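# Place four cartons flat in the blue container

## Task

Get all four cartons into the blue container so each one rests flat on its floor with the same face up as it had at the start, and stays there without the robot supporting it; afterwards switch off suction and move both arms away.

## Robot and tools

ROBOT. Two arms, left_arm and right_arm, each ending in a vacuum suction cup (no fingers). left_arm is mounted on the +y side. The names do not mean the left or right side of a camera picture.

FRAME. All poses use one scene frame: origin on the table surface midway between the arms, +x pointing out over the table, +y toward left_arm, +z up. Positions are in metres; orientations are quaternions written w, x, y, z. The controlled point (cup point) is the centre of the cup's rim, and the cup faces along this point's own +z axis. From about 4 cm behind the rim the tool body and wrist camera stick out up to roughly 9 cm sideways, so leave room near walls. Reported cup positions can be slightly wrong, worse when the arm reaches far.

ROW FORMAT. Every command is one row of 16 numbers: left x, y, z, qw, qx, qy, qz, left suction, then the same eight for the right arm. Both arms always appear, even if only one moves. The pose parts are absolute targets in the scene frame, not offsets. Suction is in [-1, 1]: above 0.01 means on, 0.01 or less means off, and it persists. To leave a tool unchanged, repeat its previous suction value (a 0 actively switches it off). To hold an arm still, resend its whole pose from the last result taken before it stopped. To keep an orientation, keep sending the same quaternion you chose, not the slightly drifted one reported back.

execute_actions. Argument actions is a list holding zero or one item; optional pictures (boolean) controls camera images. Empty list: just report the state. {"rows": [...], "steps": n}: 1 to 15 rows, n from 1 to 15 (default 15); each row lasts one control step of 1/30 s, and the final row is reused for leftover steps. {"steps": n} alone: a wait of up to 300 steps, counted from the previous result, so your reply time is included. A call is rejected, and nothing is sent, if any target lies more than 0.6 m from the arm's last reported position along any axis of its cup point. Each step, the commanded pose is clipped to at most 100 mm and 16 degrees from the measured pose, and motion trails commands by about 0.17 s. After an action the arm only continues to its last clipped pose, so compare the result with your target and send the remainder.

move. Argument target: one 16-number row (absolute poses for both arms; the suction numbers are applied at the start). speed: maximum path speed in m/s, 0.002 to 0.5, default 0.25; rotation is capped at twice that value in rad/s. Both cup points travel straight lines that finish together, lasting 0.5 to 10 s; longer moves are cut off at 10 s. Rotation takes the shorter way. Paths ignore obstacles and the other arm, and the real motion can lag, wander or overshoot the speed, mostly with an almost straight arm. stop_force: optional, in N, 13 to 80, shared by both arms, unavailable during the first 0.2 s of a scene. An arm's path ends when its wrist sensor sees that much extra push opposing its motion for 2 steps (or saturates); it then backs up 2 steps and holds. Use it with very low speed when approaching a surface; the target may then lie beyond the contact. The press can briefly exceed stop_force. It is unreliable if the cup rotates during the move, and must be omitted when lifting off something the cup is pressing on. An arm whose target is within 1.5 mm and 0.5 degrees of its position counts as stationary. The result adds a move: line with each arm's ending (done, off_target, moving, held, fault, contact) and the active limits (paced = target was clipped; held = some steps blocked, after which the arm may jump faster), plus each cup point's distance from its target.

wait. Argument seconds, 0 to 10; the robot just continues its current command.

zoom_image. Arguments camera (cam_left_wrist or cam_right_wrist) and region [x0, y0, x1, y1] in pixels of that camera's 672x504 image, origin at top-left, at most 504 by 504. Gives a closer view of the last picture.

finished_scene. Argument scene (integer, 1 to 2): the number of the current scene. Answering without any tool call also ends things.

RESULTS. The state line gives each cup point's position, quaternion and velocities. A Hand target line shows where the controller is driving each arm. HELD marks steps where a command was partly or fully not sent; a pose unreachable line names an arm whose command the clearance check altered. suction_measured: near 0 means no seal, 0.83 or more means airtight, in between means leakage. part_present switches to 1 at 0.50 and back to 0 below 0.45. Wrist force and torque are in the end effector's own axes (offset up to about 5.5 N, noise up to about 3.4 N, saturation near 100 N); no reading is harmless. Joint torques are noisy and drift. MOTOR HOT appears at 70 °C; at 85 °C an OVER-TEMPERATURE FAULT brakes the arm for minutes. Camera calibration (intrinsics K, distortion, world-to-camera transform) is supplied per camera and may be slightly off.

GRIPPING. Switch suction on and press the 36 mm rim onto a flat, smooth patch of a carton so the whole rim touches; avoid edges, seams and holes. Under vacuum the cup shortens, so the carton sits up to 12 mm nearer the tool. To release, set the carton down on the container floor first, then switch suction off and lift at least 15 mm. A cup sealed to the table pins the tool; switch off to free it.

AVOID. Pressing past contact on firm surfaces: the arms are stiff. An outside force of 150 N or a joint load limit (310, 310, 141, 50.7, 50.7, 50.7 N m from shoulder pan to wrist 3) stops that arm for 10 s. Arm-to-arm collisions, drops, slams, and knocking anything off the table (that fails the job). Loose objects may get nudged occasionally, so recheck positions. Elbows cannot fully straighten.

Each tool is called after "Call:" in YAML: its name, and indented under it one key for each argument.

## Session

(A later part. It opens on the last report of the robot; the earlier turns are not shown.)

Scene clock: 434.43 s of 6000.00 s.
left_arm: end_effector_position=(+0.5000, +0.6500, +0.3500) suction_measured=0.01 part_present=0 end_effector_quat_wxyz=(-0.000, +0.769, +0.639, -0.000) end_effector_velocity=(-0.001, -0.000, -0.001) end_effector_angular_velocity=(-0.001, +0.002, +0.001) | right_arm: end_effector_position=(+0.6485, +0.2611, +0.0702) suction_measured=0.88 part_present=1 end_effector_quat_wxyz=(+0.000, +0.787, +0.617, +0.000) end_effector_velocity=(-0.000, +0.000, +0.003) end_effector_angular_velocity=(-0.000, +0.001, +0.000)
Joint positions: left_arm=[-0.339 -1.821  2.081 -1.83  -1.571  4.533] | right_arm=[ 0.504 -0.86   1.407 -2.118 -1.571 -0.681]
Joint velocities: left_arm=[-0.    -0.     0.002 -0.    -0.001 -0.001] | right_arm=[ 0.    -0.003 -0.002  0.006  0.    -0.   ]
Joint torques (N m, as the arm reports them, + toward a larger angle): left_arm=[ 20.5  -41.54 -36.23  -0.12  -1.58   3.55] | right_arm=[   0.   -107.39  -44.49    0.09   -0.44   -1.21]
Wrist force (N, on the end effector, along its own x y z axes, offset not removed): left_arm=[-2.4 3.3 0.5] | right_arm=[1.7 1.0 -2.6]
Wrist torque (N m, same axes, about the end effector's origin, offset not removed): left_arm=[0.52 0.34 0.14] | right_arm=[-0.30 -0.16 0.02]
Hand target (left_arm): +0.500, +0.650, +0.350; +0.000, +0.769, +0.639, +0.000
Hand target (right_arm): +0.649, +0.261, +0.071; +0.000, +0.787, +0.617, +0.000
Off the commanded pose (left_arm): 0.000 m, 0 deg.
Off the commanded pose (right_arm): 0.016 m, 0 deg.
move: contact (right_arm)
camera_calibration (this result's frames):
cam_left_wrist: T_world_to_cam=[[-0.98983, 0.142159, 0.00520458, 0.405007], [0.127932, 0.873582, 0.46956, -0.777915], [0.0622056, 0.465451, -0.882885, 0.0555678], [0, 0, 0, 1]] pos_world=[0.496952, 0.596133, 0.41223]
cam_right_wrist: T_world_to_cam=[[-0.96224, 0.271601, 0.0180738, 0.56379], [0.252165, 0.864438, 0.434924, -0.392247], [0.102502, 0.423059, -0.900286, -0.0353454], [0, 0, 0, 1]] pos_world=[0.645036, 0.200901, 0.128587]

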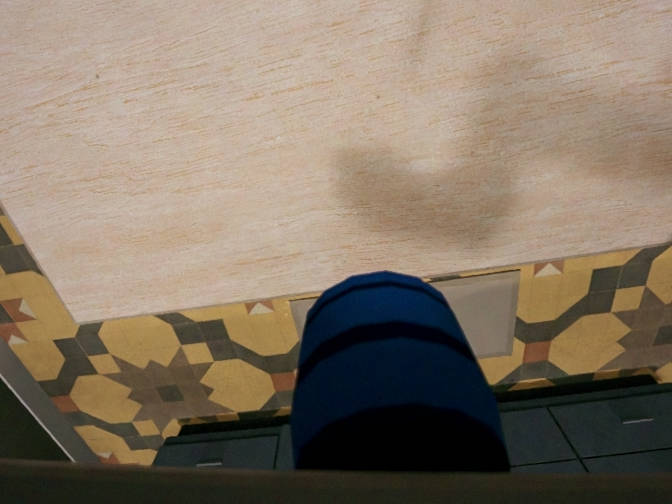

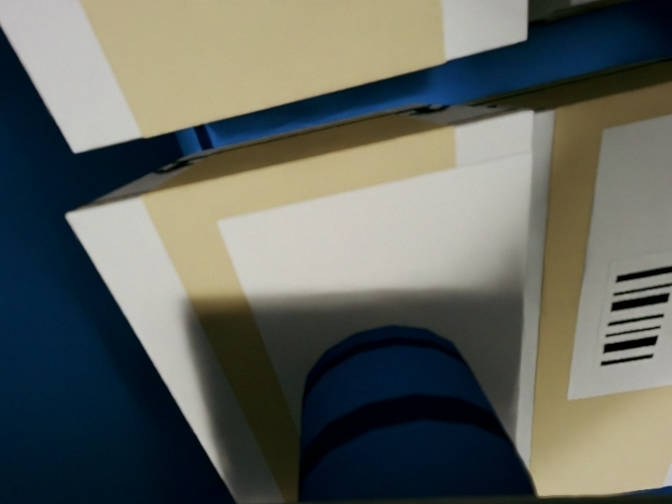

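Call:
move:
  target: [0.5,0.65,0.35,0,0.769,0.639,0,0, 0.6470,0.261,0.075,0,0.787,0.617,0,1]
  speed: 0.01

Call:
move:
  target: [0.5,0.65,0.35,0,0.769,0.639,0,0, 0.640,0.261,0.074,0,0.787,0.617,0,1]
  speed: 0.005

Call:
move:
  target: [0.5,0.65,0.35,0,0.769,0.639,0,0, 0.6415,0.261,0.054,0,0.787,0.617,0,1]
  speed: 0.008
  stop_force: 13

Scene clock: 453.43 s of 6000.00 s.
left_arm: end_effector_position=(+0.5000, +0.6500, +0.3500) suction_measured=0.01 part_present=0 end_effector_quat_wxyz=(-0.000, +0.769, +0.639, -0.000) end_effector_velocity=(-0.000, -0.000, +0.000) end_effector_angular_velocity=(-0.001, +0.000, +0.001) | right_arm: end_effector_position=(+0.6471, +0.2610, +0.0748) suction_measured=0.88 part_present=1 end_effector_quat_wxyz=(+0.000, +0.787, +0.617, +0.000) end_effector_velocity=(-0.001, +0.001, +0.002) end_effector_angular_velocity=(+0.000, -0.000, +0.001)
Joint positions: left_arm=[-0.339 -1.821  2.081 -1.83  -1.571  4.533] | right_arm=[ 0.505 -0.865  1.407 -2.113 -1.571 -0.68 ]
Joint velocities: left_arm=[ 0.     0.    -0.    -0.    -0.001 -0.001] | right_arm=[ 0.001 -0.002  0.     0.002  0.     0.   ]
Joint torques (N m, as the arm reports them, + toward a larger angle): left_arm=[ 19.67 -41.34 -37.81   0.01  -1.84   3.43] | right_arm=[   9.78 -116.89  -37.21   -1.21   -0.57    1.96]
Wrist force (N, on the end effector, along its own x y z axes, offset not removed): left_arm=[-4.8 4.0 2.6] | right_arm=[2.0 3.1 5.8]
Wrist torque (N m, same axes, about the end effector's origin, offset not removed): left_arm=[0.71 0.66 0.13] | right_arm=[0.35 -0.46 0.15]
Hand target (left_arm): +0.500, +0.650, +0.350; +0.000, +0.769, +0.639, +0.000
Hand target (right_arm): +0.647, +0.261, +0.075; +0.000, +0.787, +0.617, -0.000
Off the commanded pose (left_arm): 0.000 m, 0 deg.
Off the commanded pose (right_arm): 0.000 m, 0 deg.
After step 90, 15.30 s passed at rest.
move: done
camera_calibration (this result's frames):
cam_left_wrist: T_world_to_cam=[[-0.98983, 0.142159, 0.00520474, 0.405007], [0.127933, 0.873582, 0.469561, -0.777915], [0.0622054, 0.465451, -0.882885, 0.0555678], [0, 0, 0, 1]] pos_world=[0.496952, 0.596133, 0.41223]
cam_right_wrist: T_world_to_cam=[[-0.962265, 0.271512, 0.0181112, 0.562381], [0.252105, 0.864478, 0.43488, -0.393748], [0.102418, 0.423035, -0.900306, -0.0309795], [0, 0, 0, 1]] pos_world=[0.643599, 0.200799, 0.133157]

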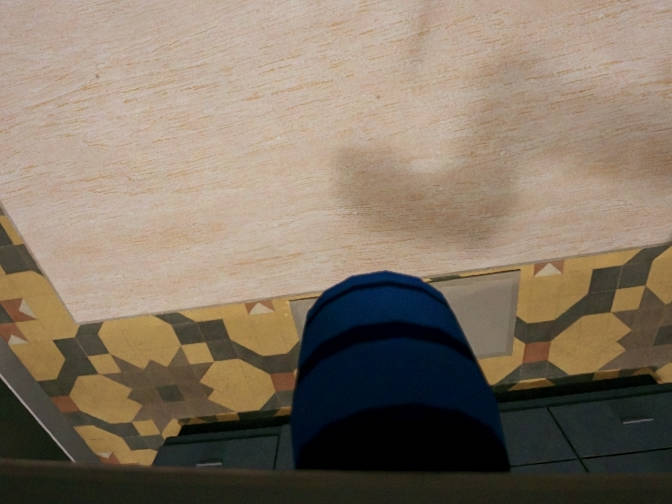

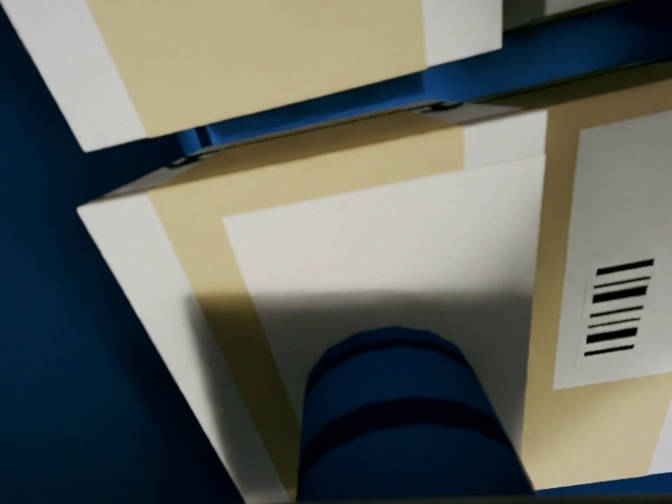

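Scene clock: 455.07 s of 6000.00 s.
left_arm: end_effector_position=(+0.5000, +0.6500, +0.3500) suction_measured=0.01 part_present=0 end_effector_quat_wxyz=(-0.000, +0.769, +0.639, -0.000) end_effector_velocity=(-0.000, -0.000, -0.000) end_effector_angular_velocity=(-0.001, +0.001, -0.001) | right_arm: end_effector_position=(+0.6401, +0.2610, +0.0740) suction_measured=0.88 part_present=1 end_effector_quat_wxyz=(+0.000, +0.787, +0.617, -0.000) end_effector_velocity=(-0.001, -0.000, -0.000) end_effector_angular_velocity=(-0.001, +0.001, -0.000)
Joint positions: left_arm=[-0.339 -1.821  2.081 -1.83  -1.571  4.533] | right_arm=[ 0.509 -0.871  1.42  -2.119 -1.571 -0.676]
Joint velocities: left_arm=[-0.     0.     0.     0.    -0.001  0.001] | right_arm=[ 0.001 -0.001  0.002 -0.    -0.     0.001]
Joint torques (N m, as the arm reports them, + toward a larger angle): left_arm=[ 19.28 -41.68 -38.06  -0.25  -1.71   3.44] | right_arm=[  12.32 -114.61  -36.45   -8.38   -0.36    2.  ]
Wrist force (N, on the end effector, along its own x y z axes, offset not removed): left_arm=[-1.9 -2.3 -4.8] | right_arm=[-0.3 1.8 6.3]
Wrist torque (N m, same axes, about the end effector's origin, offset not removed): left_arm=[-0.23 0.14 0.04] | right_arm=[-0.03 -0.17 0.07]
Hand target (left_arm): +0.500, +0.650, +0.350; +0.000, +0.769, +0.639, +0.000
Hand target (right_arm): +0.640, +0.261, +0.074; +0.000, +0.787, +0.617, -0.000
Off the commanded pose (left_arm): 0.000 m, 0 deg.
Off the commanded pose (right_arm): 0.000 m, 0 deg.
move: done
camera_calibration (this result's frames):
cam_left_wrist: T_world_to_cam=[[-0.98983, 0.142159, 0.0052047, 0.405008], [0.127932, 0.873582, 0.46956, -0.777914], [0.0622054, 0.465451, -0.882885, 0.0555679], [0, 0, 0, 1]] pos_world=[0.496952, 0.596133, 0.41223]
cam_right_wrist: T_world_to_cam=[[-0.962268, 0.2715, 0.0181199, 0.555714], [0.252099, 0.864485, 0.434869, -0.391655], [0.102402, 0.423029, -0.900311, -0.030936], [0, 0, 0, 1]] pos_world=[0.63665, 0.200791, 0.132397]

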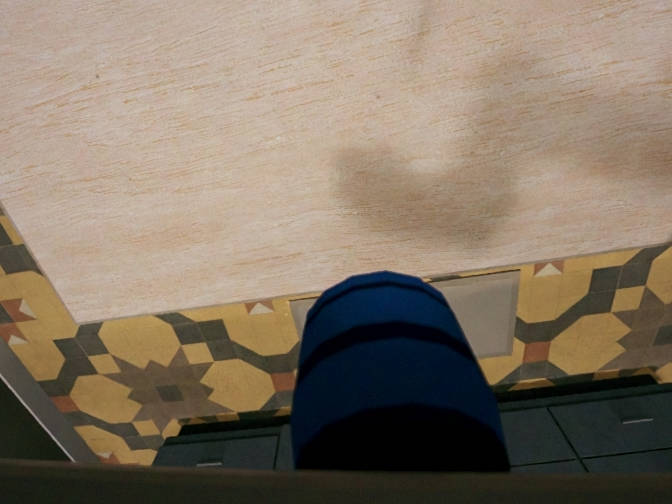

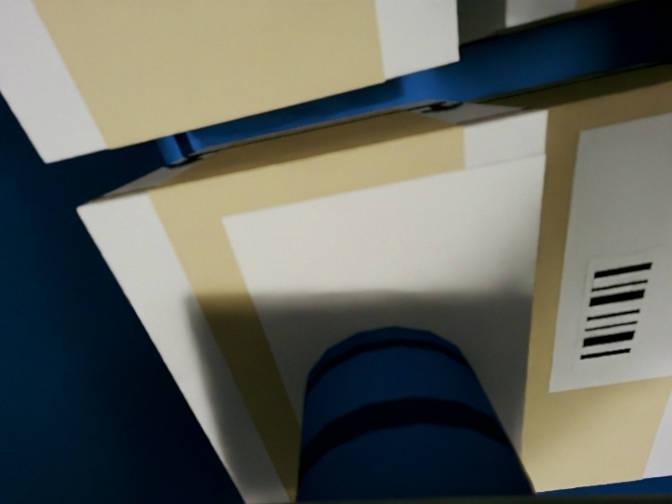

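Scene clock: 457.00 s of 6000.00 s.
left_arm: end_effector_position=(+0.5000, +0.6500, +0.3500) suction_measured=0.01 part_present=0 end_effector_quat_wxyz=(-0.000, +0.769, +0.639, -0.000) end_effector_velocity=(+0.000, +0.000, +0.001) end_effector_angular_velocity=(+0.000, -0.001, +0.000) | right_arm: end_effector_position=(+0.6411, +0.2611, +0.0618) suction_measured=0.88 part_present=1 end_effector_quat_wxyz=(+0.000, +0.787, +0.617, +0.000) end_effector_velocity=(-0.001, -0.001, -0.000) end_effector_angular_velocity=(-0.003, +0.004, -0.000)
Joint positions: left_arm=[-0.339 -1.821  2.081 -1.83  -1.571  4.533] | right_arm=[ 0.508 -0.86   1.424 -2.135 -1.571 -0.676]
Joint velocities: left_arm=[ 0.    -0.    -0.001 -0.     0.    -0.   ] | right_arm=[-0.001 -0.     0.     0.005  0.    -0.   ]
Joint torques (N m, as the arm reports them, + toward a larger angle): left_arm=[ 19.23 -40.12 -38.36  -0.05  -1.74   3.42] | right_arm=[ -6.23 -91.63 -28.67   2.66  -0.4   -1.41]
Wrist force (N, on the end effector, along its own x y z axes, offset not removed): left_arm=[-6.4 -5.7 2.3] | right_arm=[0.7 1.8 -19.7]
Wrist torque (N m, same axes, about the end effector's origin, offset not removed): left_arm=[-0.77 0.92 0.03] | right_arm=[0.18 -0.11 0.04]
Hand target (left_arm): +0.500, +0.650, +0.350; +0.000, +0.769, +0.639, +0.000
Hand target (right_arm): +0.641, +0.261, +0.062; +0.000, +0.787, +0.617, +0.000
Off the commanded pose (left_arm): 0.000 m, 0 deg.
Off the commanded pose (right_arm): 0.008 m, 0 deg.
move: contact (right_arm)
camera_calibration (this result's frames):
cam_left_wrist: T_world_to_cam=[[-0.98983, 0.142159, 0.00520463, 0.405007], [0.127932, 0.873582, 0.469561, -0.777915], [0.0622055, 0.465451, -0.882885, 0.0555678], [0, 0, 0, 1]] pos_world=[0.496952, 0.596133, 0.41223]
cam_right_wrist: T_world_to_cam=[[-0.962276, 0.271488, 0.0178836, 0.556854], [0.251956, 0.864383, 0.435155, -0.386555], [0.102681, 0.423245, -0.900178, -0.0422969], [0, 0, 0, 1]] pos_world=[0.637585, 0.200854, 0.120178]

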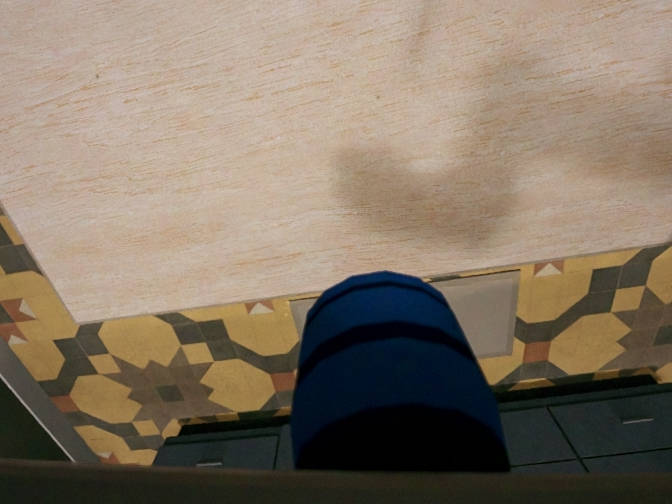

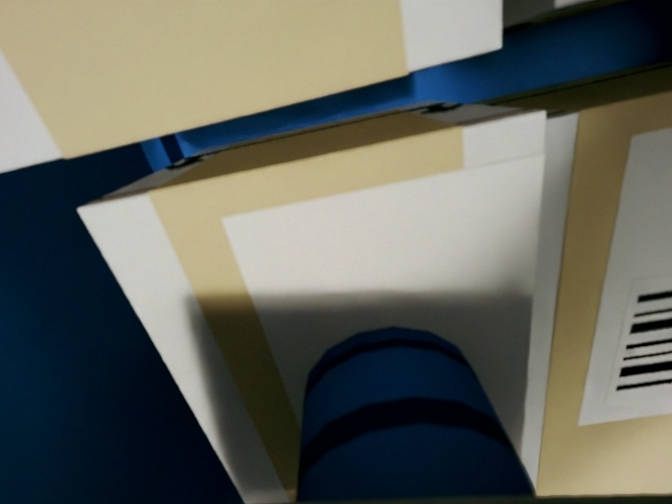

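Call:
move:
  target: [0.72,0.44,0.27,0,-0.246,0.969,0,0, 0.6411,0.261,0.064,0,0.787,0.617,0,1]
  speed: 0.2

Scene clock: 485.67 s of 6000.00 s.
left_arm: end_effector_position=(+0.7199, +0.4399, +0.2703) suction_measured=0.01 part_present=0 end_effector_quat_wxyz=(+0.000, -0.245, +0.969, -0.000) end_effector_velocity=(+0.001, -0.002, -0.001) end_effector_angular_velocity=(-0.001, +0.001, +0.012) | right_arm: end_effector_position=(+0.6411, +0.2610, +0.0640) suction_measured=0.88 part_present=1 end_effector_quat_wxyz=(+0.000, +0.787, +0.617, +0.000) end_effector_velocity=(+0.000, -0.000, -0.001) end_effector_angular_velocity=(-0.000, +0.001, -0.000)
Joint positions: left_arm=[-0.488 -1.34   1.753 -1.984 -1.571  2.133] | right_arm=[ 0.508 -0.862  1.423 -2.132 -1.571 -0.676]
Joint velocities: left_arm=[-0.001  0.003 -0.002 -0.    -0.001 -0.012] | right_arm=[-0.     0.001 -0.     0.     0.     0.   ]
Joint torques (N m, as the arm reports them, + toward a larger angle): left_arm=[-17.45 -49.52 -54.3   -2.93   1.47  -2.86] | right_arm=[  -8.05 -116.43  -50.28   -1.13   -0.3    -1.91]
Wrist force (N, on the end effector, along its own x y z axes, offset not removed): left_arm=[-2.9 -1.1 -3.2] | right_arm=[0.4 3.1 6.3]
Wrist torque (N m, same axes, about the end effector's origin, offset not removed): left_arm=[-0.20 0.45 0.32] | right_arm=[0.31 -0.30 -0.01]
Hand target (left_arm): +0.720, +0.440, +0.270; +0.000, -0.246, +0.969, -0.000
Hand target (right_arm): +0.641, +0.261, +0.064; +0.000, +0.787, +0.617, +0.000
Off the commanded pose (left_arm): 0.000 m, 0 deg.
Off the commanded pose (right_arm): 0.000 m, 0 deg.
After step 90, 19.53 s passed at rest.
move: done
camera_calibration (this result's frames):
cam_left_wrist: T_world_to_cam=[[0.511748, -0.859117, 0.00557631, 0.0123358], [-0.759888, -0.449593, 0.469506, 0.636128], [-0.400854, -0.244506, -0.882911, 0.714934], [0, 0, 0, 1]] pos_world=[0.763657, 0.471403, 0.332489]
cam_right_wrist: T_world_to_cam=[[-0.962268, 0.271501, 0.0181131, 0.556822], [0.252097, 0.864482, 0.434877, -0.387549], [0.102411, 0.423034, -0.900308, -0.0400592], [0, 0, 0, 1]] pos_world=[0.637614, 0.200798, 0.122385]

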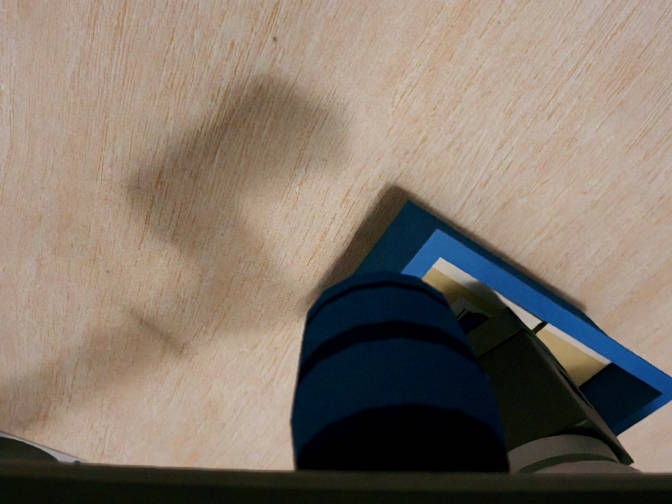

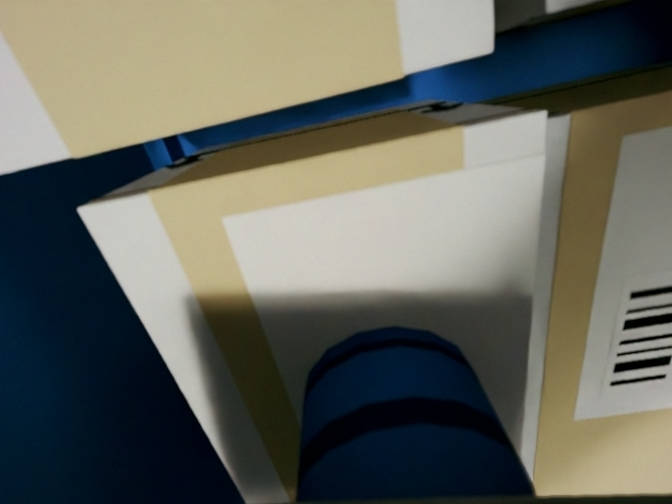

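Call:
execute_actions:
  actions:
    - {"rows":[[0.72,0.44,0.27,0,-0.246,0.969,0,0, 0.6411,0.261,0.063,0,0.787,0.617,0,1],[0.72,0.44,0.27,0,-0.246,0.969,0,0, 0.6411,0.261,0.063,0,0.787,0.617,0,1],[0.72,0.44,0.27,0,-0.246,0.969,0,0, 0.6411,0.261,0.063,0,0.787,0.617,0,1],[0.72,0.44,0.27,0,-0.246,0.969,0,0, 0.6411,0.261,0.063,0,0.787,0.617,0,1],[0.72,0.44,0.27,0,-0.246,0.969,0,0, 0.6411,0.261,0.063,0,0.787,0.617,0,1],[0.72,0.44,0.27,0,-0.246,0.969,0,0, 0.6411,0.261,0.064,0,0.787,0.617,0,0]],"steps":15}
  pictures: false

Call:
move:
  target: [0.65,0.6,0.32,0,-0.246,0.969,0,0, 0.6411,0.24,0.25,0,0.787,0.617,0,0]
  speed: 0.15

Scene clock: 501.20 s of 6000.00 s.
left_arm: end_effector_position=(+0.7200, +0.4399, +0.2700) suction_measured=0.01 part_present=0 end_effector_quat_wxyz=(-0.000, -0.246, +0.969, +0.000) end_effector_velocity=(-0.000, +0.000, -0.000) end_effector_angular_velocity=(-0.000, +0.001, +0.000) | right_arm: end_effector_position=(+0.6411, +0.2610, +0.0640) suction_measured=0.00 part_present=0 end_effector_quat_wxyz=(+0.000, +0.787, +0.617, +0.000) end_effector_velocity=(-0.001, -0.000, +0.001) end_effector_angular_velocity=(-0.001, +0.002, +0.000)
Joint positions: left_arm=[-0.488 -1.34   1.753 -1.984 -1.571  2.132] | right_arm=[ 0.508 -0.862  1.423 -2.132 -1.571 -0.676]
Joint velocities: left_arm=[ 0.     0.     0.001 -0.    -0.001  0.   ] | right_arm=[ 0.    -0.001  0.     0.003  0.    -0.   ]
Joint torques (N m, as the arm reports them, + toward a larger angle): left_arm=[ 21.22 -48.87 -29.02  -5.44   1.49   3.56] | right_arm=[ -5.9  -96.97 -38.3    1.7   -0.03  -2.01]
Wrist force (N, on the end effector, along its own x y z axes, offset not removed): left_arm=[-2.8 -3.5 2.0] | right_arm=[-0.5 2.9 -12.4]
Wrist torque (N m, same axes, about the end effector's origin, offset not removed): left_arm=[-0.45 0.35 0.17] | right_arm=[0.24 -0.23 0.11]
Hand target (left_arm): +0.720, +0.440, +0.270; -0.000, -0.246, +0.969, +0.000
Hand target (right_arm): +0.641, +0.261, +0.064; -0.000, +0.787, +0.617, +0.000
Off the commanded pose (left_arm): 0.000 m, 0 deg.
Off the commanded pose (right_arm): 0.000 m, 0 deg.
Steps of this call (steps 1 to 90: nothing new was sent; then 12.03 s passed at rest; steps 91 to 105: all 15 steps of this action). Readings (end_effector_position | what the end effector reports):
91: left_arm (+0.7200, +0.4398, +0.2702) | right_arm (+0.6411, +0.2610, +0.0640) | left_arm suction_measured=0.01 part_present=0 | right_arm suction_measured=0.88 part_present=1
92: left_arm (+0.7200, +0.4398, +0.2702) | right_arm (+0.6411, +0.2610, +0.0640) | left_arm suction_measured=0.01 part_present=0 | right_arm suction_measured=0.88 part_present=1
94: left_arm (+0.7200, +0.4398, +0.2701) | right_arm (+0.6411, +0.2610, +0.0637) | left_arm suction_measured=0.01 part_present=0 | right_arm suction_measured=0.88 part_present=1
98: left_arm (+0.7200, +0.4398, +0.2701) | right_arm (+0.6412, +0.2610, +0.0637) | left_arm suction_measured=0.01 part_present=0 | right_arm suction_measured=0.00 part_present=0
105: the state above

Scene clock: 503.23 s of 6000.00 s.
left_arm: end_effector_position=(+0.6502, +0.5998, +0.3198) suction_measured=0.01 part_present=0 end_effector_quat_wxyz=(+0.000, -0.246, +0.969, +0.000) end_effector_velocity=(-0.001, +0.002, +0.001) end_effector_angular_velocity=(-0.001, -0.000, -0.001) | right_arm: end_effector_position=(+0.6410, +0.2399, +0.2497) suction_measured=0.00 part_present=0 end_effector_quat_wxyz=(+0.000, +0.787, +0.617, +0.000) end_effector_velocity=(-0.000, +0.000, +0.004) end_effector_angular_velocity=(+0.001, -0.001, +0.001)
Joint positions: left_arm=[-0.33  -1.533  1.882 -1.92  -1.571  2.29 ] | right_arm=[ 0.492 -1.016  1.326 -1.881 -1.571 -0.693]
Joint velocities: left_arm=[ 0.003 -0.003  0.001  0.001 -0.001  0.004] | right_arm=[ 0.    -0.003 -0.003  0.004 -0.    -0.   ]
Joint torques (N m, as the arm reports them, + toward a larger angle): left_arm=[ 19.01 -70.9  -29.62  -0.63  -1.89   3.44] | right_arm=[  -8.93 -106.13  -52.84   -0.82    1.37   -1.81]
Wrist force (N, on the end effector, along its own x y z axes, offset not removed): left_arm=[-2.3 3.2 1.3] | right_arm=[0.3 3.3 2.8]
Wrist torque (N m, same axes, about the end effector's origin, offset not removed): left_arm=[0.75 0.21 0.19] | right_arm=[0.27 -0.23 0.12]
Hand target (left_arm): +0.650, +0.600, +0.320; -0.000, -0.246, +0.969, +0.000
Hand target (right_arm): +0.641, +0.240, +0.250; -0.000, +0.787, +0.617, +0.000
Off the commanded pose (left_arm): 0.000 m, 0 deg.
Off the commanded pose (right_arm): 0.000 m, 0 deg.
move: done
camera_calibration (this result's frames):
cam_left_wrist: T_world_to_cam=[[0.51305, -0.858344, 0.00499082, 0.184013], [-0.759075, -0.450985, 0.469486, 0.63212], [-0.40073, -0.244658, -0.882926, 0.769887], [0, 0, 0, 1]] pos_world=[0.693935, 0.631383, 0.382063]
cam_right_wrist: T_world_to_cam=[[-0.962268, 0.271501, 0.0180917, 0.559086], [0.252085, 0.864473, 0.434902, -0.450077], [0.102436, 0.423053, -0.900296, 0.136059], [0, 0, 0, 1]] pos_world=[0.637511, 0.179727, 0.308118]

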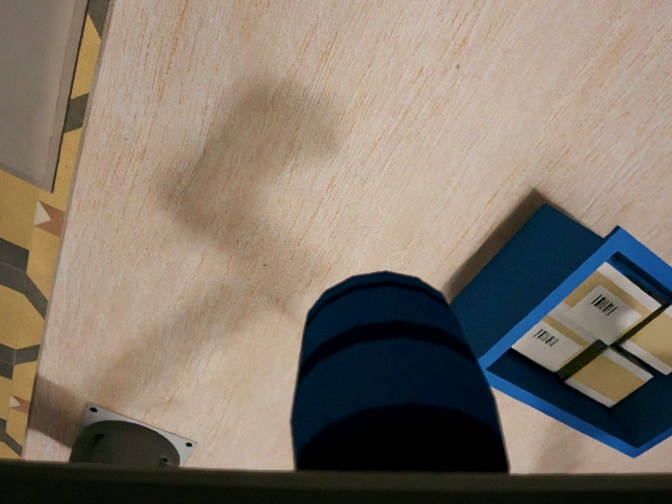

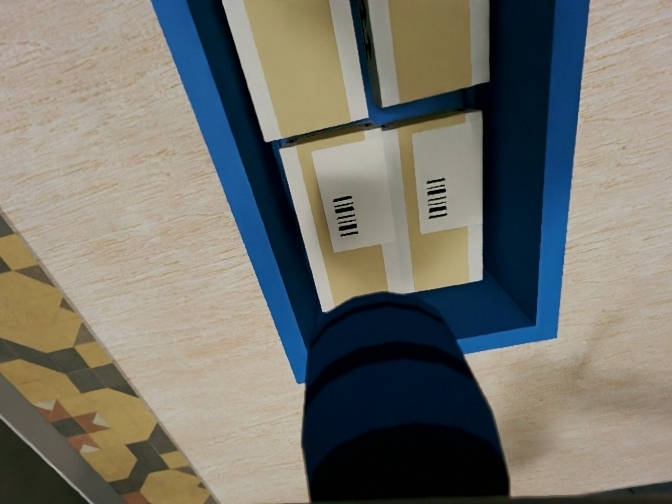

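Call:
zoom_image:
  camera: "cam_right_wrist"
  region: [240,90,520,320]

Call:
zoom_image:
  camera: "cam_left_wrist"
  region: [470,180,672,460]

Region (240, 90, 520, 320) of cam_right_wrist's 672x504 image, scaled by 1.800, with more detail than that image has; it fills the top 414 rows of this view, and the rest is white.

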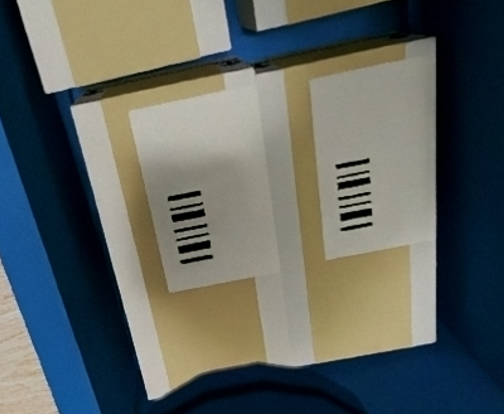

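Region (470, 180, 672, 460) of cam_left_wrist's 672x504 image, scaled by 1.800, with more detail than that image has.

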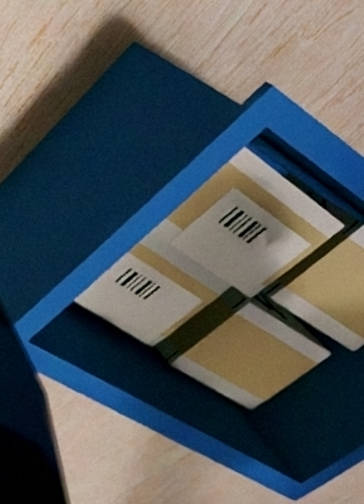

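Call:
move:
  target: [0.65,0.6,0.32,0,-0.246,0.969,0,0, 0.592,0.261,0.095,0,0.787,0.617,0,0]
  speed: 0.15

Call:
move:
  target: [0.65,0.6,0.32,0,-0.246,0.969,0,0, 0.592,0.261,0.064,0,0.787,0.617,0,0]
  speed: 0.02
  stop_force: 15

Scene clock: 517.40 s of 6000.00 s.
left_arm: end_effector_position=(+0.6500, +0.6000, +0.3200) suction_measured=0.01 part_present=0 end_effector_quat_wxyz=(+0.000, -0.246, +0.969, +0.000) end_effector_velocity=(-0.000, +0.000, -0.000) end_effector_angular_velocity=(+0.000, +0.000, +0.001) | right_arm: end_effector_position=(+0.5922, +0.2610, +0.0952) suction_measured=0.00 part_present=0 end_effector_quat_wxyz=(-0.000, +0.787, +0.617, -0.000) end_effector_velocity=(-0.000, +0.000, -0.001) end_effector_angular_velocity=(+0.001, -0.002, -0.001)
Joint positions: left_arm=[-0.329 -1.533  1.882 -1.92  -1.571  2.29 ] | right_arm=[ 0.539 -0.935  1.489 -2.125 -1.571 -0.646]
Joint velocities: left_arm=[-0.     0.     0.     0.     0.    -0.001] | right_arm=[ 0.     0.     0.002 -0.004 -0.     0.001]
Joint torques (N m, as the arm reports them, + toward a larger angle): left_arm=[-18.06 -69.55 -29.72   0.07  -1.88  -3.11] | right_arm=[  8.72 -82.03 -34.67  -7.2    1.49   1.82]
Wrist force (N, on the end effector, along its own x y z axes, offset not removed): left_arm=[3.4 -4.8 -1.4] | right_arm=[1.2 2.5 4.3]
Wrist torque (N m, same axes, about the end effector's origin, offset not removed): left_arm=[-0.65 -0.84 0.02] | right_arm=[0.12 -0.43 0.10]
Hand target (left_arm): +0.650, +0.600, +0.320; +0.000, -0.246, +0.969, +0.000
Hand target (right_arm): +0.592, +0.261, +0.095; +0.000, +0.787, +0.617, -0.000
Off the commanded pose (left_arm): 0.000 m, 0 deg.
Off the commanded pose (right_arm): 0.000 m, 0 deg.
After step 90, 9.53 s passed at rest.
move: done
camera_calibration (this result's frames):
cam_left_wrist: T_world_to_cam=[[0.513052, -0.858342, 0.0052038, 0.184184], [-0.759091, -0.450881, 0.46956, 0.631911], [-0.400697, -0.244859, -0.882885, 0.770099], [0, 0, 0, 1]] pos_world=[0.693759, 0.631575, 0.38223]
cam_right_wrist: T_world_to_cam=[[-0.962266, 0.271502, 0.0181706, 0.509163], [0.252129, 0.864506, 0.434811, -0.388787], [0.102343, 0.422986, -0.900338, -0.00684068], [0, 0, 0, 1]] pos_world=[0.588675, 0.200764, 0.153638]

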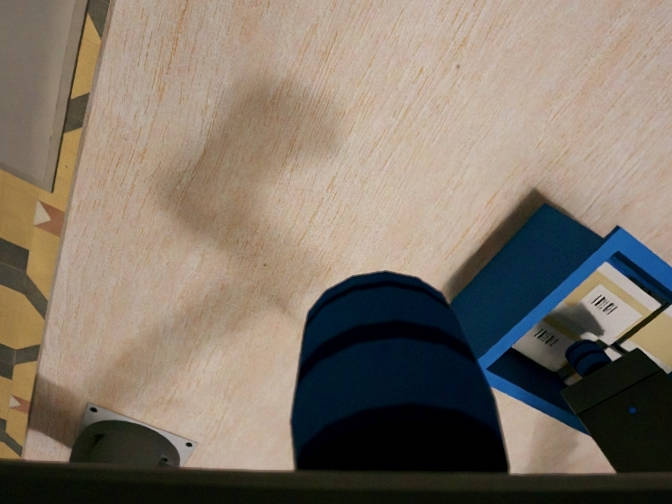

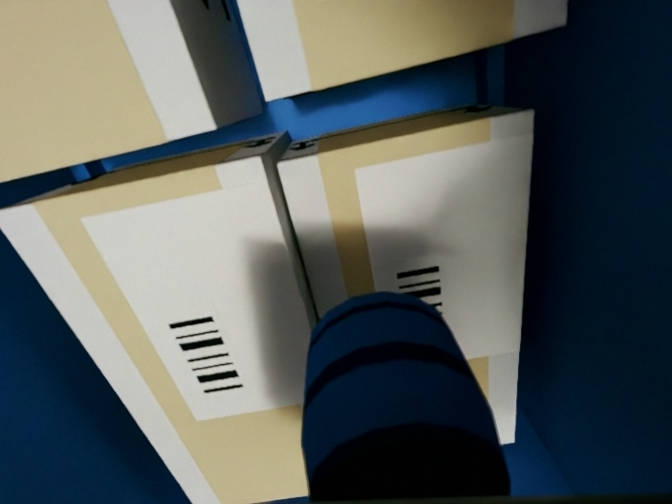

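Scene clock: 519.27 s of 6000.00 s.
left_arm: end_effector_position=(+0.6500, +0.6000, +0.3200) suction_measured=0.01 part_present=0 end_effector_quat_wxyz=(-0.000, -0.246, +0.969, +0.000) end_effector_velocity=(-0.000, +0.000, -0.000) end_effector_angular_velocity=(+0.000, +0.000, -0.000) | right_arm: end_effector_position=(+0.5920, +0.2610, +0.0643) suction_measured=0.00 part_present=0 end_effector_quat_wxyz=(-0.000, +0.787, +0.617, -0.000) end_effector_velocity=(+0.000, -0.000, -0.002) end_effector_angular_velocity=(+0.001, -0.001, -0.000)
Joint positions: left_arm=[-0.329 -1.533  1.882 -1.92  -1.571  2.29 ] | right_arm=[ 0.539 -0.907  1.505 -2.168 -1.571 -0.645]
Joint velocities: left_arm=[-0.     0.     0.001 -0.     0.     0.   ] | right_arm=[-0.     0.002  0.001 -0.004  0.    -0.   ]
Joint torques (N m, as the arm reports them, + toward a larger angle): left_arm=[-18.42 -69.62 -30.05   0.08  -1.97  -3.35] | right_arm=[ 12.85 -81.78 -34.07  -7.35   1.27   1.81]
Wrist force (N, on the end effector, along its own x y z axes, offset not removed): left_arm=[-4.1 1.4 0.7] | right_arm=[1.2 1.6 3.6]
Wrist torque (N m, same axes, about the end effector's origin, offset not removed): left_arm=[0.25 0.56 0.10] | right_arm=[0.05 -0.34 0.08]
Hand target (left_arm): +0.650, +0.600, +0.320; +0.000, -0.246, +0.969, -0.000
Hand target (right_arm): +0.592, +0.261, +0.064; -0.000, +0.787, +0.617, -0.000
Off the commanded pose (left_arm): 0.000 m, 0 deg.
Off the commanded pose (right_arm): 0.000 m, 0 deg.
move: done
camera_calibration (this result's frames):
cam_left_wrist: T_world_to_cam=[[0.513038, -0.85835, 0.00520399, 0.184188], [-0.759099, -0.450868, 0.469561, 0.631902], [-0.400701, -0.244853, -0.882885, 0.770095], [0, 0, 0, 1]] pos_world=[0.693758, 0.631562, 0.38223]
cam_right_wrist: T_world_to_cam=[[-0.962268, 0.271501, 0.0181234, 0.509586], [0.252101, 0.864483, 0.434872, -0.375314], [0.102401, 0.423032, -0.90031, -0.034789], [0, 0, 0, 1]] pos_world=[0.588538, 0.200816, 0.122657]

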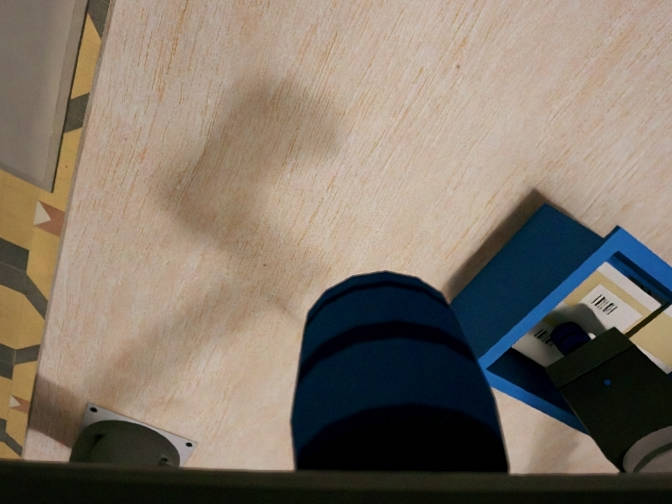

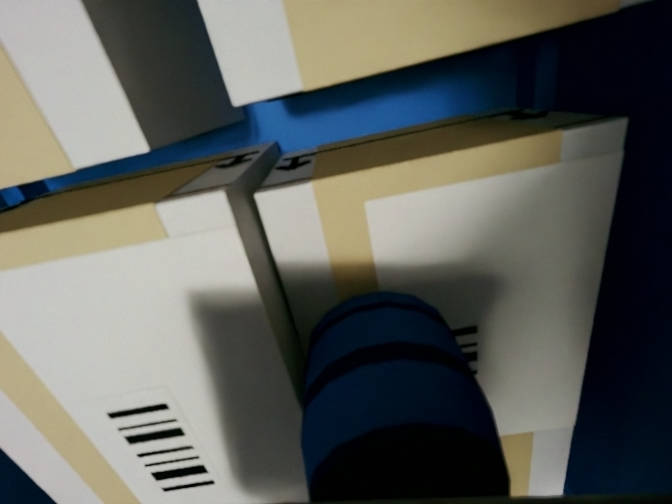

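Call:
move:
  target: [0.65,0.6,0.32,0,-0.246,0.969,0,0, 0.628,0.305,0.09,0,0.787,0.617,0,0]
  speed: 0.03

Call:
move:
  target: [0.65,0.6,0.32,0,-0.246,0.969,0,0, 0.628,0.305,0.064,0,0.787,0.617,0,0]
  speed: 0.02
  stop_force: 20

Scene clock: 538.30 s of 6000.00 s.
left_arm: end_effector_position=(+0.6500, +0.6000, +0.3200) suction_measured=0.01 part_present=0 end_effector_quat_wxyz=(-0.000, -0.246, +0.969, +0.000) end_effector_velocity=(+0.000, -0.000, +0.000) end_effector_angular_velocity=(-0.000, +0.000, -0.001) | right_arm: end_effector_position=(+0.6277, +0.3048, +0.0899) suction_measured=0.00 part_present=0 end_effector_quat_wxyz=(-0.000, +0.787, +0.617, +0.000) end_effector_velocity=(+0.001, +0.002, +0.001) end_effector_angular_velocity=(-0.000, -0.001, +0.001)
Joint positions: left_arm=[-0.329 -1.533  1.882 -1.92  -1.571  2.29 ] | right_arm=[ 0.55  -0.849  1.347 -2.069 -1.571 -0.634]
Joint velocities: left_arm=[-0.     0.    -0.     0.    -0.     0.001] | right_arm=[ 0.001  0.003 -0.006  0.003 -0.001  0.   ]
Joint torques (N m, as the arm reports them, + toward a larger angle): left_arm=[-18.67 -68.83 -31.13  -0.11  -1.83  -3.1 ] | right_arm=[ 11.27 -89.38 -48.33  -0.5    1.87   1.79]
Wrist force (N, on the end effector, along its own x y z axes, offset not removed): left_arm=[-0.9 1.9 0.1] | right_arm=[0.7 2.6 2.1]
Wrist torque (N m, same axes, about the end effector's origin, offset not removed): left_arm=[0.57 0.11 0.12] | right_arm=[0.21 -0.23 0.13]
Hand target (left_arm): +0.650, +0.600, +0.320; +0.000, -0.246, +0.969, -0.000
Hand target (right_arm): +0.628, +0.305, +0.090; +0.000, +0.787, +0.617, -0.000
Off the commanded pose (left_arm): 0.000 m, 0 deg.
Off the commanded pose (right_arm): 0.000 m, 0 deg.
After step 90, 13.60 s passed at rest.
move: done
camera_calibration (this result's frames):
cam_left_wrist: T_world_to_cam=[[0.513038, -0.85835, 0.00520384, 0.184188], [-0.759099, -0.450868, 0.469561, 0.631902], [-0.400701, -0.244853, -0.882885, 0.770095], [0, 0, 0, 1]] pos_world=[0.693758, 0.631562, 0.38223]
cam_right_wrist: T_world_to_cam=[[-0.962268, 0.271499, 0.0181177, 0.531585], [0.252096, 0.864475, 0.434892, -0.433369], [0.102411, 0.42305, -0.9003, -0.0338882], [0, 0, 0, 1]] pos_world=[0.624248, 0.244648, 0.148328]

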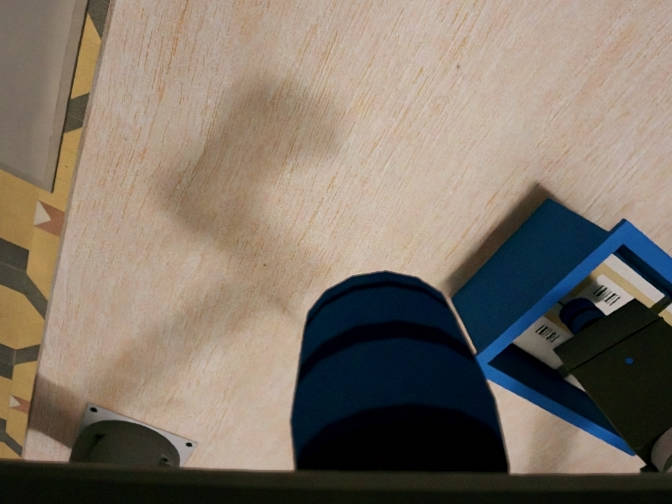

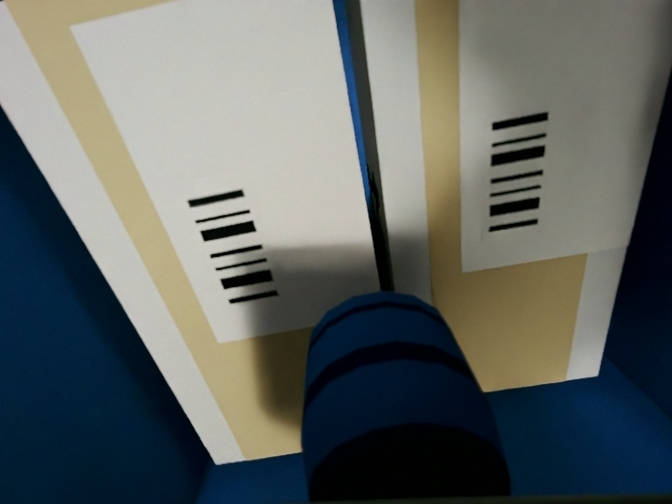

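Scene clock: 539.90 s of 6000.00 s.
left_arm: end_effector_position=(+0.6500, +0.6000, +0.3200) suction_measured=0.01 part_present=0 end_effector_quat_wxyz=(-0.000, -0.246, +0.969, +0.000) end_effector_velocity=(+0.000, -0.000, +0.001) end_effector_angular_velocity=(-0.001, -0.001, -0.001) | right_arm: end_effector_position=(+0.6280, +0.3050, +0.0643) suction_measured=0.00 part_present=0 end_effector_quat_wxyz=(-0.000, +0.787, +0.617, +0.000) end_effector_velocity=(+0.000, -0.000, -0.004) end_effector_angular_velocity=(-0.001, +0.000, -0.000)
Joint positions: left_arm=[-0.329 -1.533  1.882 -1.92  -1.571  2.29 ] | right_arm=[ 0.55  -0.827  1.359 -2.103 -1.571 -0.634]
Joint velocities: left_arm=[-0.     0.    -0.001  0.    -0.001  0.001] | right_arm=[-0.     0.003  0.001 -0.004 -0.     0.   ]
Joint torques (N m, as the arm reports them, + toward a larger angle): left_arm=[-17.24 -69.72 -31.41   0.    -1.6   -3.24] | right_arm=[ -8.99 -74.68 -27.31  -6.11   0.71  -2.01]
Wrist force (N, on the end effector, along its own x y z axes, offset not removed): left_arm=[-2.1 2.8 -2.2] | right_arm=[0.1 0.5 -11.0]
Wrist torque (N m, same axes, about the end effector's origin, offset not removed): left_arm=[0.43 0.15 0.16] | right_arm=[0.15 -0.31 0.09]
Hand target (left_arm): +0.650, +0.600, +0.320; +0.000, -0.246, +0.969, +0.000
Hand target (right_arm): +0.628, +0.305, +0.064; +0.000, +0.787, +0.617, -0.000
Off the commanded pose (left_arm): 0.000 m, 0 deg.
Off the commanded pose (right_arm): 0.000 m, 0 deg.
move: done
camera_calibration (this result's frames):
cam_left_wrist: T_world_to_cam=[[0.513038, -0.85835, 0.0052041, 0.184188], [-0.759099, -0.450868, 0.469561, 0.631902], [-0.400701, -0.244853, -0.882885, 0.770095], [0, 0, 0, 1]] pos_world=[0.693758, 0.631562, 0.38223]
cam_right_wrist: T_world_to_cam=[[-0.96227, 0.271495, 0.018087, 0.532283], [0.252074, 0.864461, 0.434932, -0.422446], [0.102446, 0.423082, -0.900281, -0.0570854], [0, 0, 0, 1]] pos_world=[0.624536, 0.244828, 0.122715]

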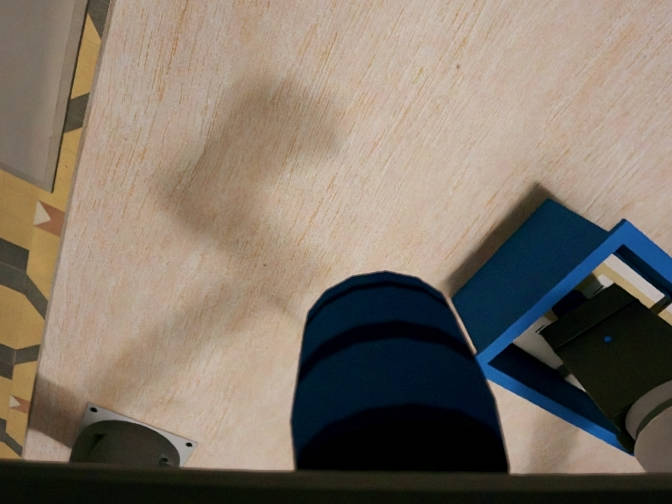

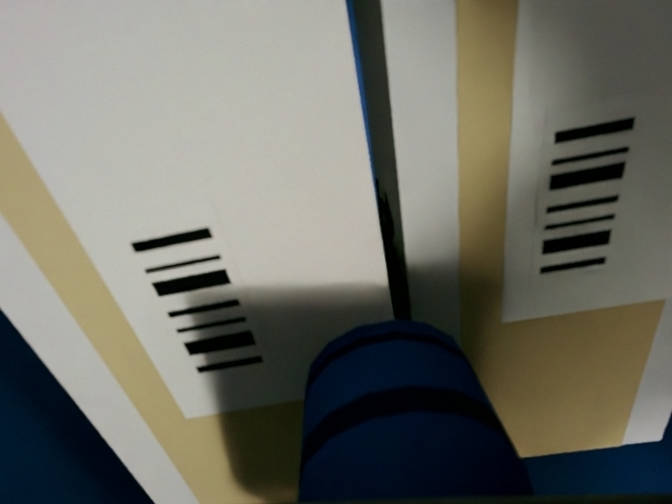

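Call:
move:
  target: [0.65,0.6,0.32,0,-0.246,0.969,0,0, 0.64,0.25,0.27,0,0.787,0.617,0,0]
  speed: 0.15

Call:
zoom_image:
  camera: "cam_right_wrist"
  region: [200,60,560,340]

Scene clock: 550.60 s of 6000.00 s.
left_arm: end_effector_position=(+0.6500, +0.6000, +0.3200) suction_measured=0.01 part_present=0 end_effector_quat_wxyz=(-0.000, -0.246, +0.969, +0.000) end_effector_velocity=(+0.000, -0.000, +0.001) end_effector_angular_velocity=(-0.001, -0.000, +0.001) | right_arm: end_effector_position=(+0.6399, +0.2500, +0.2697) suction_measured=0.00 part_present=0 end_effector_quat_wxyz=(+0.000, +0.787, +0.617, +0.000) end_effector_velocity=(-0.000, -0.001, +0.002) end_effector_angular_velocity=(-0.001, +0.002, -0.000)
Joint positions: left_arm=[-0.329 -1.533  1.882 -1.92  -1.571  2.29 ] | right_arm=[ 0.5   -1.015  1.287 -1.843 -1.571 -0.684]
Joint velocities: left_arm=[ 0.     0.    -0.001 -0.    -0.001 -0.001] | right_arm=[-0.    -0.001 -0.002  0.005 -0.    -0.   ]
Joint torques (N m, as the arm reports them, + toward a larger angle): left_arm=[-17.36 -69.34 -31.96   0.12  -1.78  -3.09] | right_arm=[  -7.42 -106.12  -52.38   -0.63   -0.18   -2.52]
Wrist force (N, on the end effector, along its own x y z axes, offset not removed): left_arm=[0.2 0.9 -1.1] | right_arm=[1.9 3.6 1.7]
Wrist torque (N m, same axes, about the end effector's origin, offset not removed): left_arm=[0.35 -0.19 0.09] | right_arm=[0.40 -0.48 0.08]
Hand target (left_arm): +0.650, +0.600, +0.320; +0.000, -0.246, +0.969, -0.000
Hand target (right_arm): +0.640, +0.250, +0.270; -0.000, +0.787, +0.617, +0.000
Off the commanded pose (left_arm): 0.000 m, 0 deg.
Off the commanded pose (right_arm): 0.000 m, 0 deg.
After step 90, 5.73 s passed at rest.
move: done
camera_calibration (this result's frames):
cam_left_wrist: T_world_to_cam=[[0.513038, -0.85835, 0.00520394, 0.184188], [-0.759099, -0.450868, 0.469561, 0.631902], [-0.400701, -0.244853, -0.882885, 0.770095], [0, 0, 0, 1]] pos_world=[0.693758, 0.631562, 0.38223]
cam_right_wrist: T_world_to_cam=[[-0.962269, 0.2715, 0.0180558, 0.554994], [0.252066, 0.864465, 0.434929, -0.4672], [0.102475, 0.42307, -0.900284, 0.149882], [0, 0, 0, 1]] pos_world=[0.63646, 0.189787, 0.328114]

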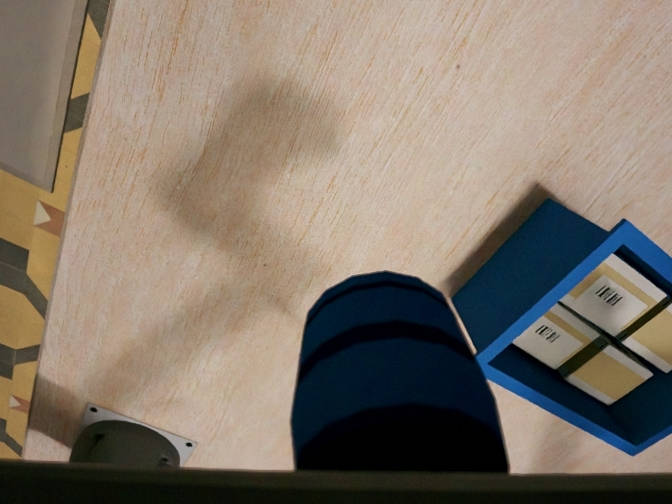

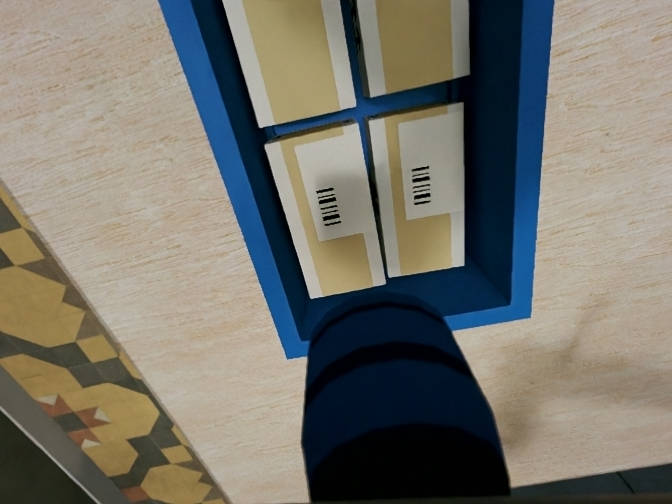

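Region (200, 60, 560, 340) of cam_right_wrist's 672x504 image, scaled by 1.400, with more detail than that image has.

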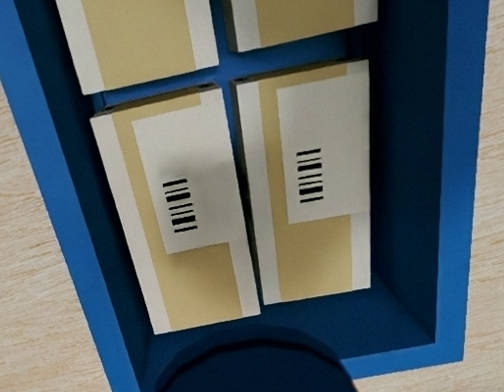

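Call:
move:
  target: [0.55,0.65,0.3,0,-0.246,0.969,0,0, 0.57,-0.3,0.3,0,0.787,0.617,0,0]
  speed: 0.3

Call:
finished_scene:
  scene: 1

Scene clock: 561.47 s of 6000.00 s.
left_arm: end_effector_position=(+0.5501, +0.6500, +0.2999) suction_measured=0.01 part_present=0 end_effector_quat_wxyz=(-0.000, -0.246, +0.969, -0.000) end_effector_velocity=(-0.000, +0.000, +0.000) end_effector_angular_velocity=(+0.000, -0.001, +0.001) | right_arm: end_effector_position=(+0.5713, -0.2998, +0.2999) suction_measured=0.00 part_present=0 end_effector_quat_wxyz=(+0.000, +0.787, +0.617, +0.000) end_effector_velocity=(-0.000, -0.002, +0.000) end_effector_angular_velocity=(+0.001, -0.001, +0.000)
Joint positions: left_arm=[-0.308 -1.699  2.077 -1.949 -1.571  2.312] | right_arm=[-0.124 -1.612  1.999 -1.958 -1.57  -1.309]
Joint velocities: left_arm=[ 0.    -0.001  0.    -0.     0.001 -0.001] | right_arm=[-0.004 -0.002  0.001 -0.001  0.001 -0.004]
Joint torques (N m, as the arm reports them, + toward a larger angle): left_arm=[ 21.19 -54.15 -28.86  -7.34  -0.38   3.88] | right_arm=[ -9.56 -52.47 -38.91  -0.39   2.15  -2.28]
Wrist force (N, on the end effector, along its own x y z axes, offset not removed): left_arm=[-0.8 0.5 0.3] | right_arm=[0.4 1.8 2.7]
Wrist torque (N m, same axes, about the end effector's origin, offset not removed): left_arm=[0.33 -0.08 0.13] | right_arm=[0.04 -0.20 0.04]
Hand target (left_arm): +0.550, +0.650, +0.300; -0.000, -0.246, +0.969, +0.000
Hand target (right_arm): +0.571, -0.300, +0.300; +0.000, +0.787, +0.617, +0.000
Off the commanded pose (left_arm): 0.000 m, 0 deg.
Off the commanded pose (right_arm): 0.001 m, 0 deg.
After step 90, 5.30 s passed at rest.
move: done
camera_calibration (this result's frames):
cam_left_wrist: T_world_to_cam=[[0.513037, -0.858351, 0.00519778, 0.278509], [-0.759088, -0.450864, 0.469582, 0.588038], [-0.400722, -0.244859, -0.882874, 0.724599], [0, 0, 0, 1]] pos_world=[0.59385, 0.681607, 0.362149]
cam_right_wrist: T_world_to_cam=[[-0.962275, 0.27152, 0.0173958, 0.637812], [0.251747, 0.864299, 0.435443, 0.0122374], [0.103196, 0.423395, -0.900048, 0.416241], [0, 0, 0, 1]] pos_world=[0.567716, -0.35999, 0.358213]

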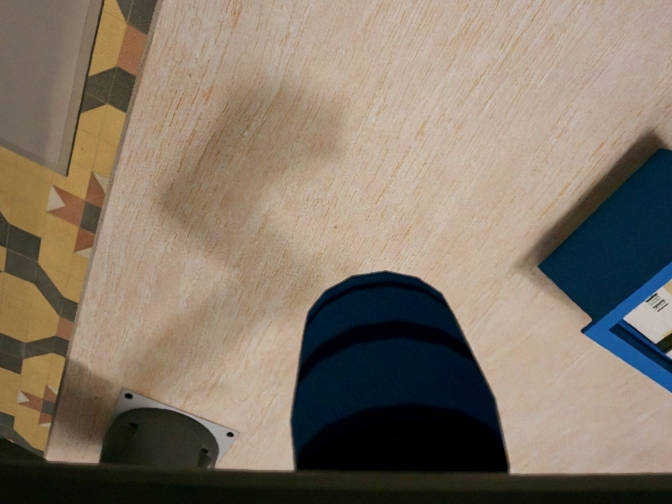

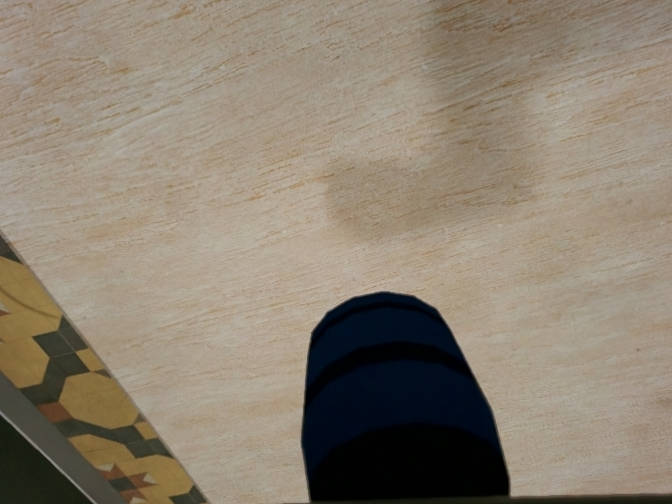

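The scene is finished: the task was done.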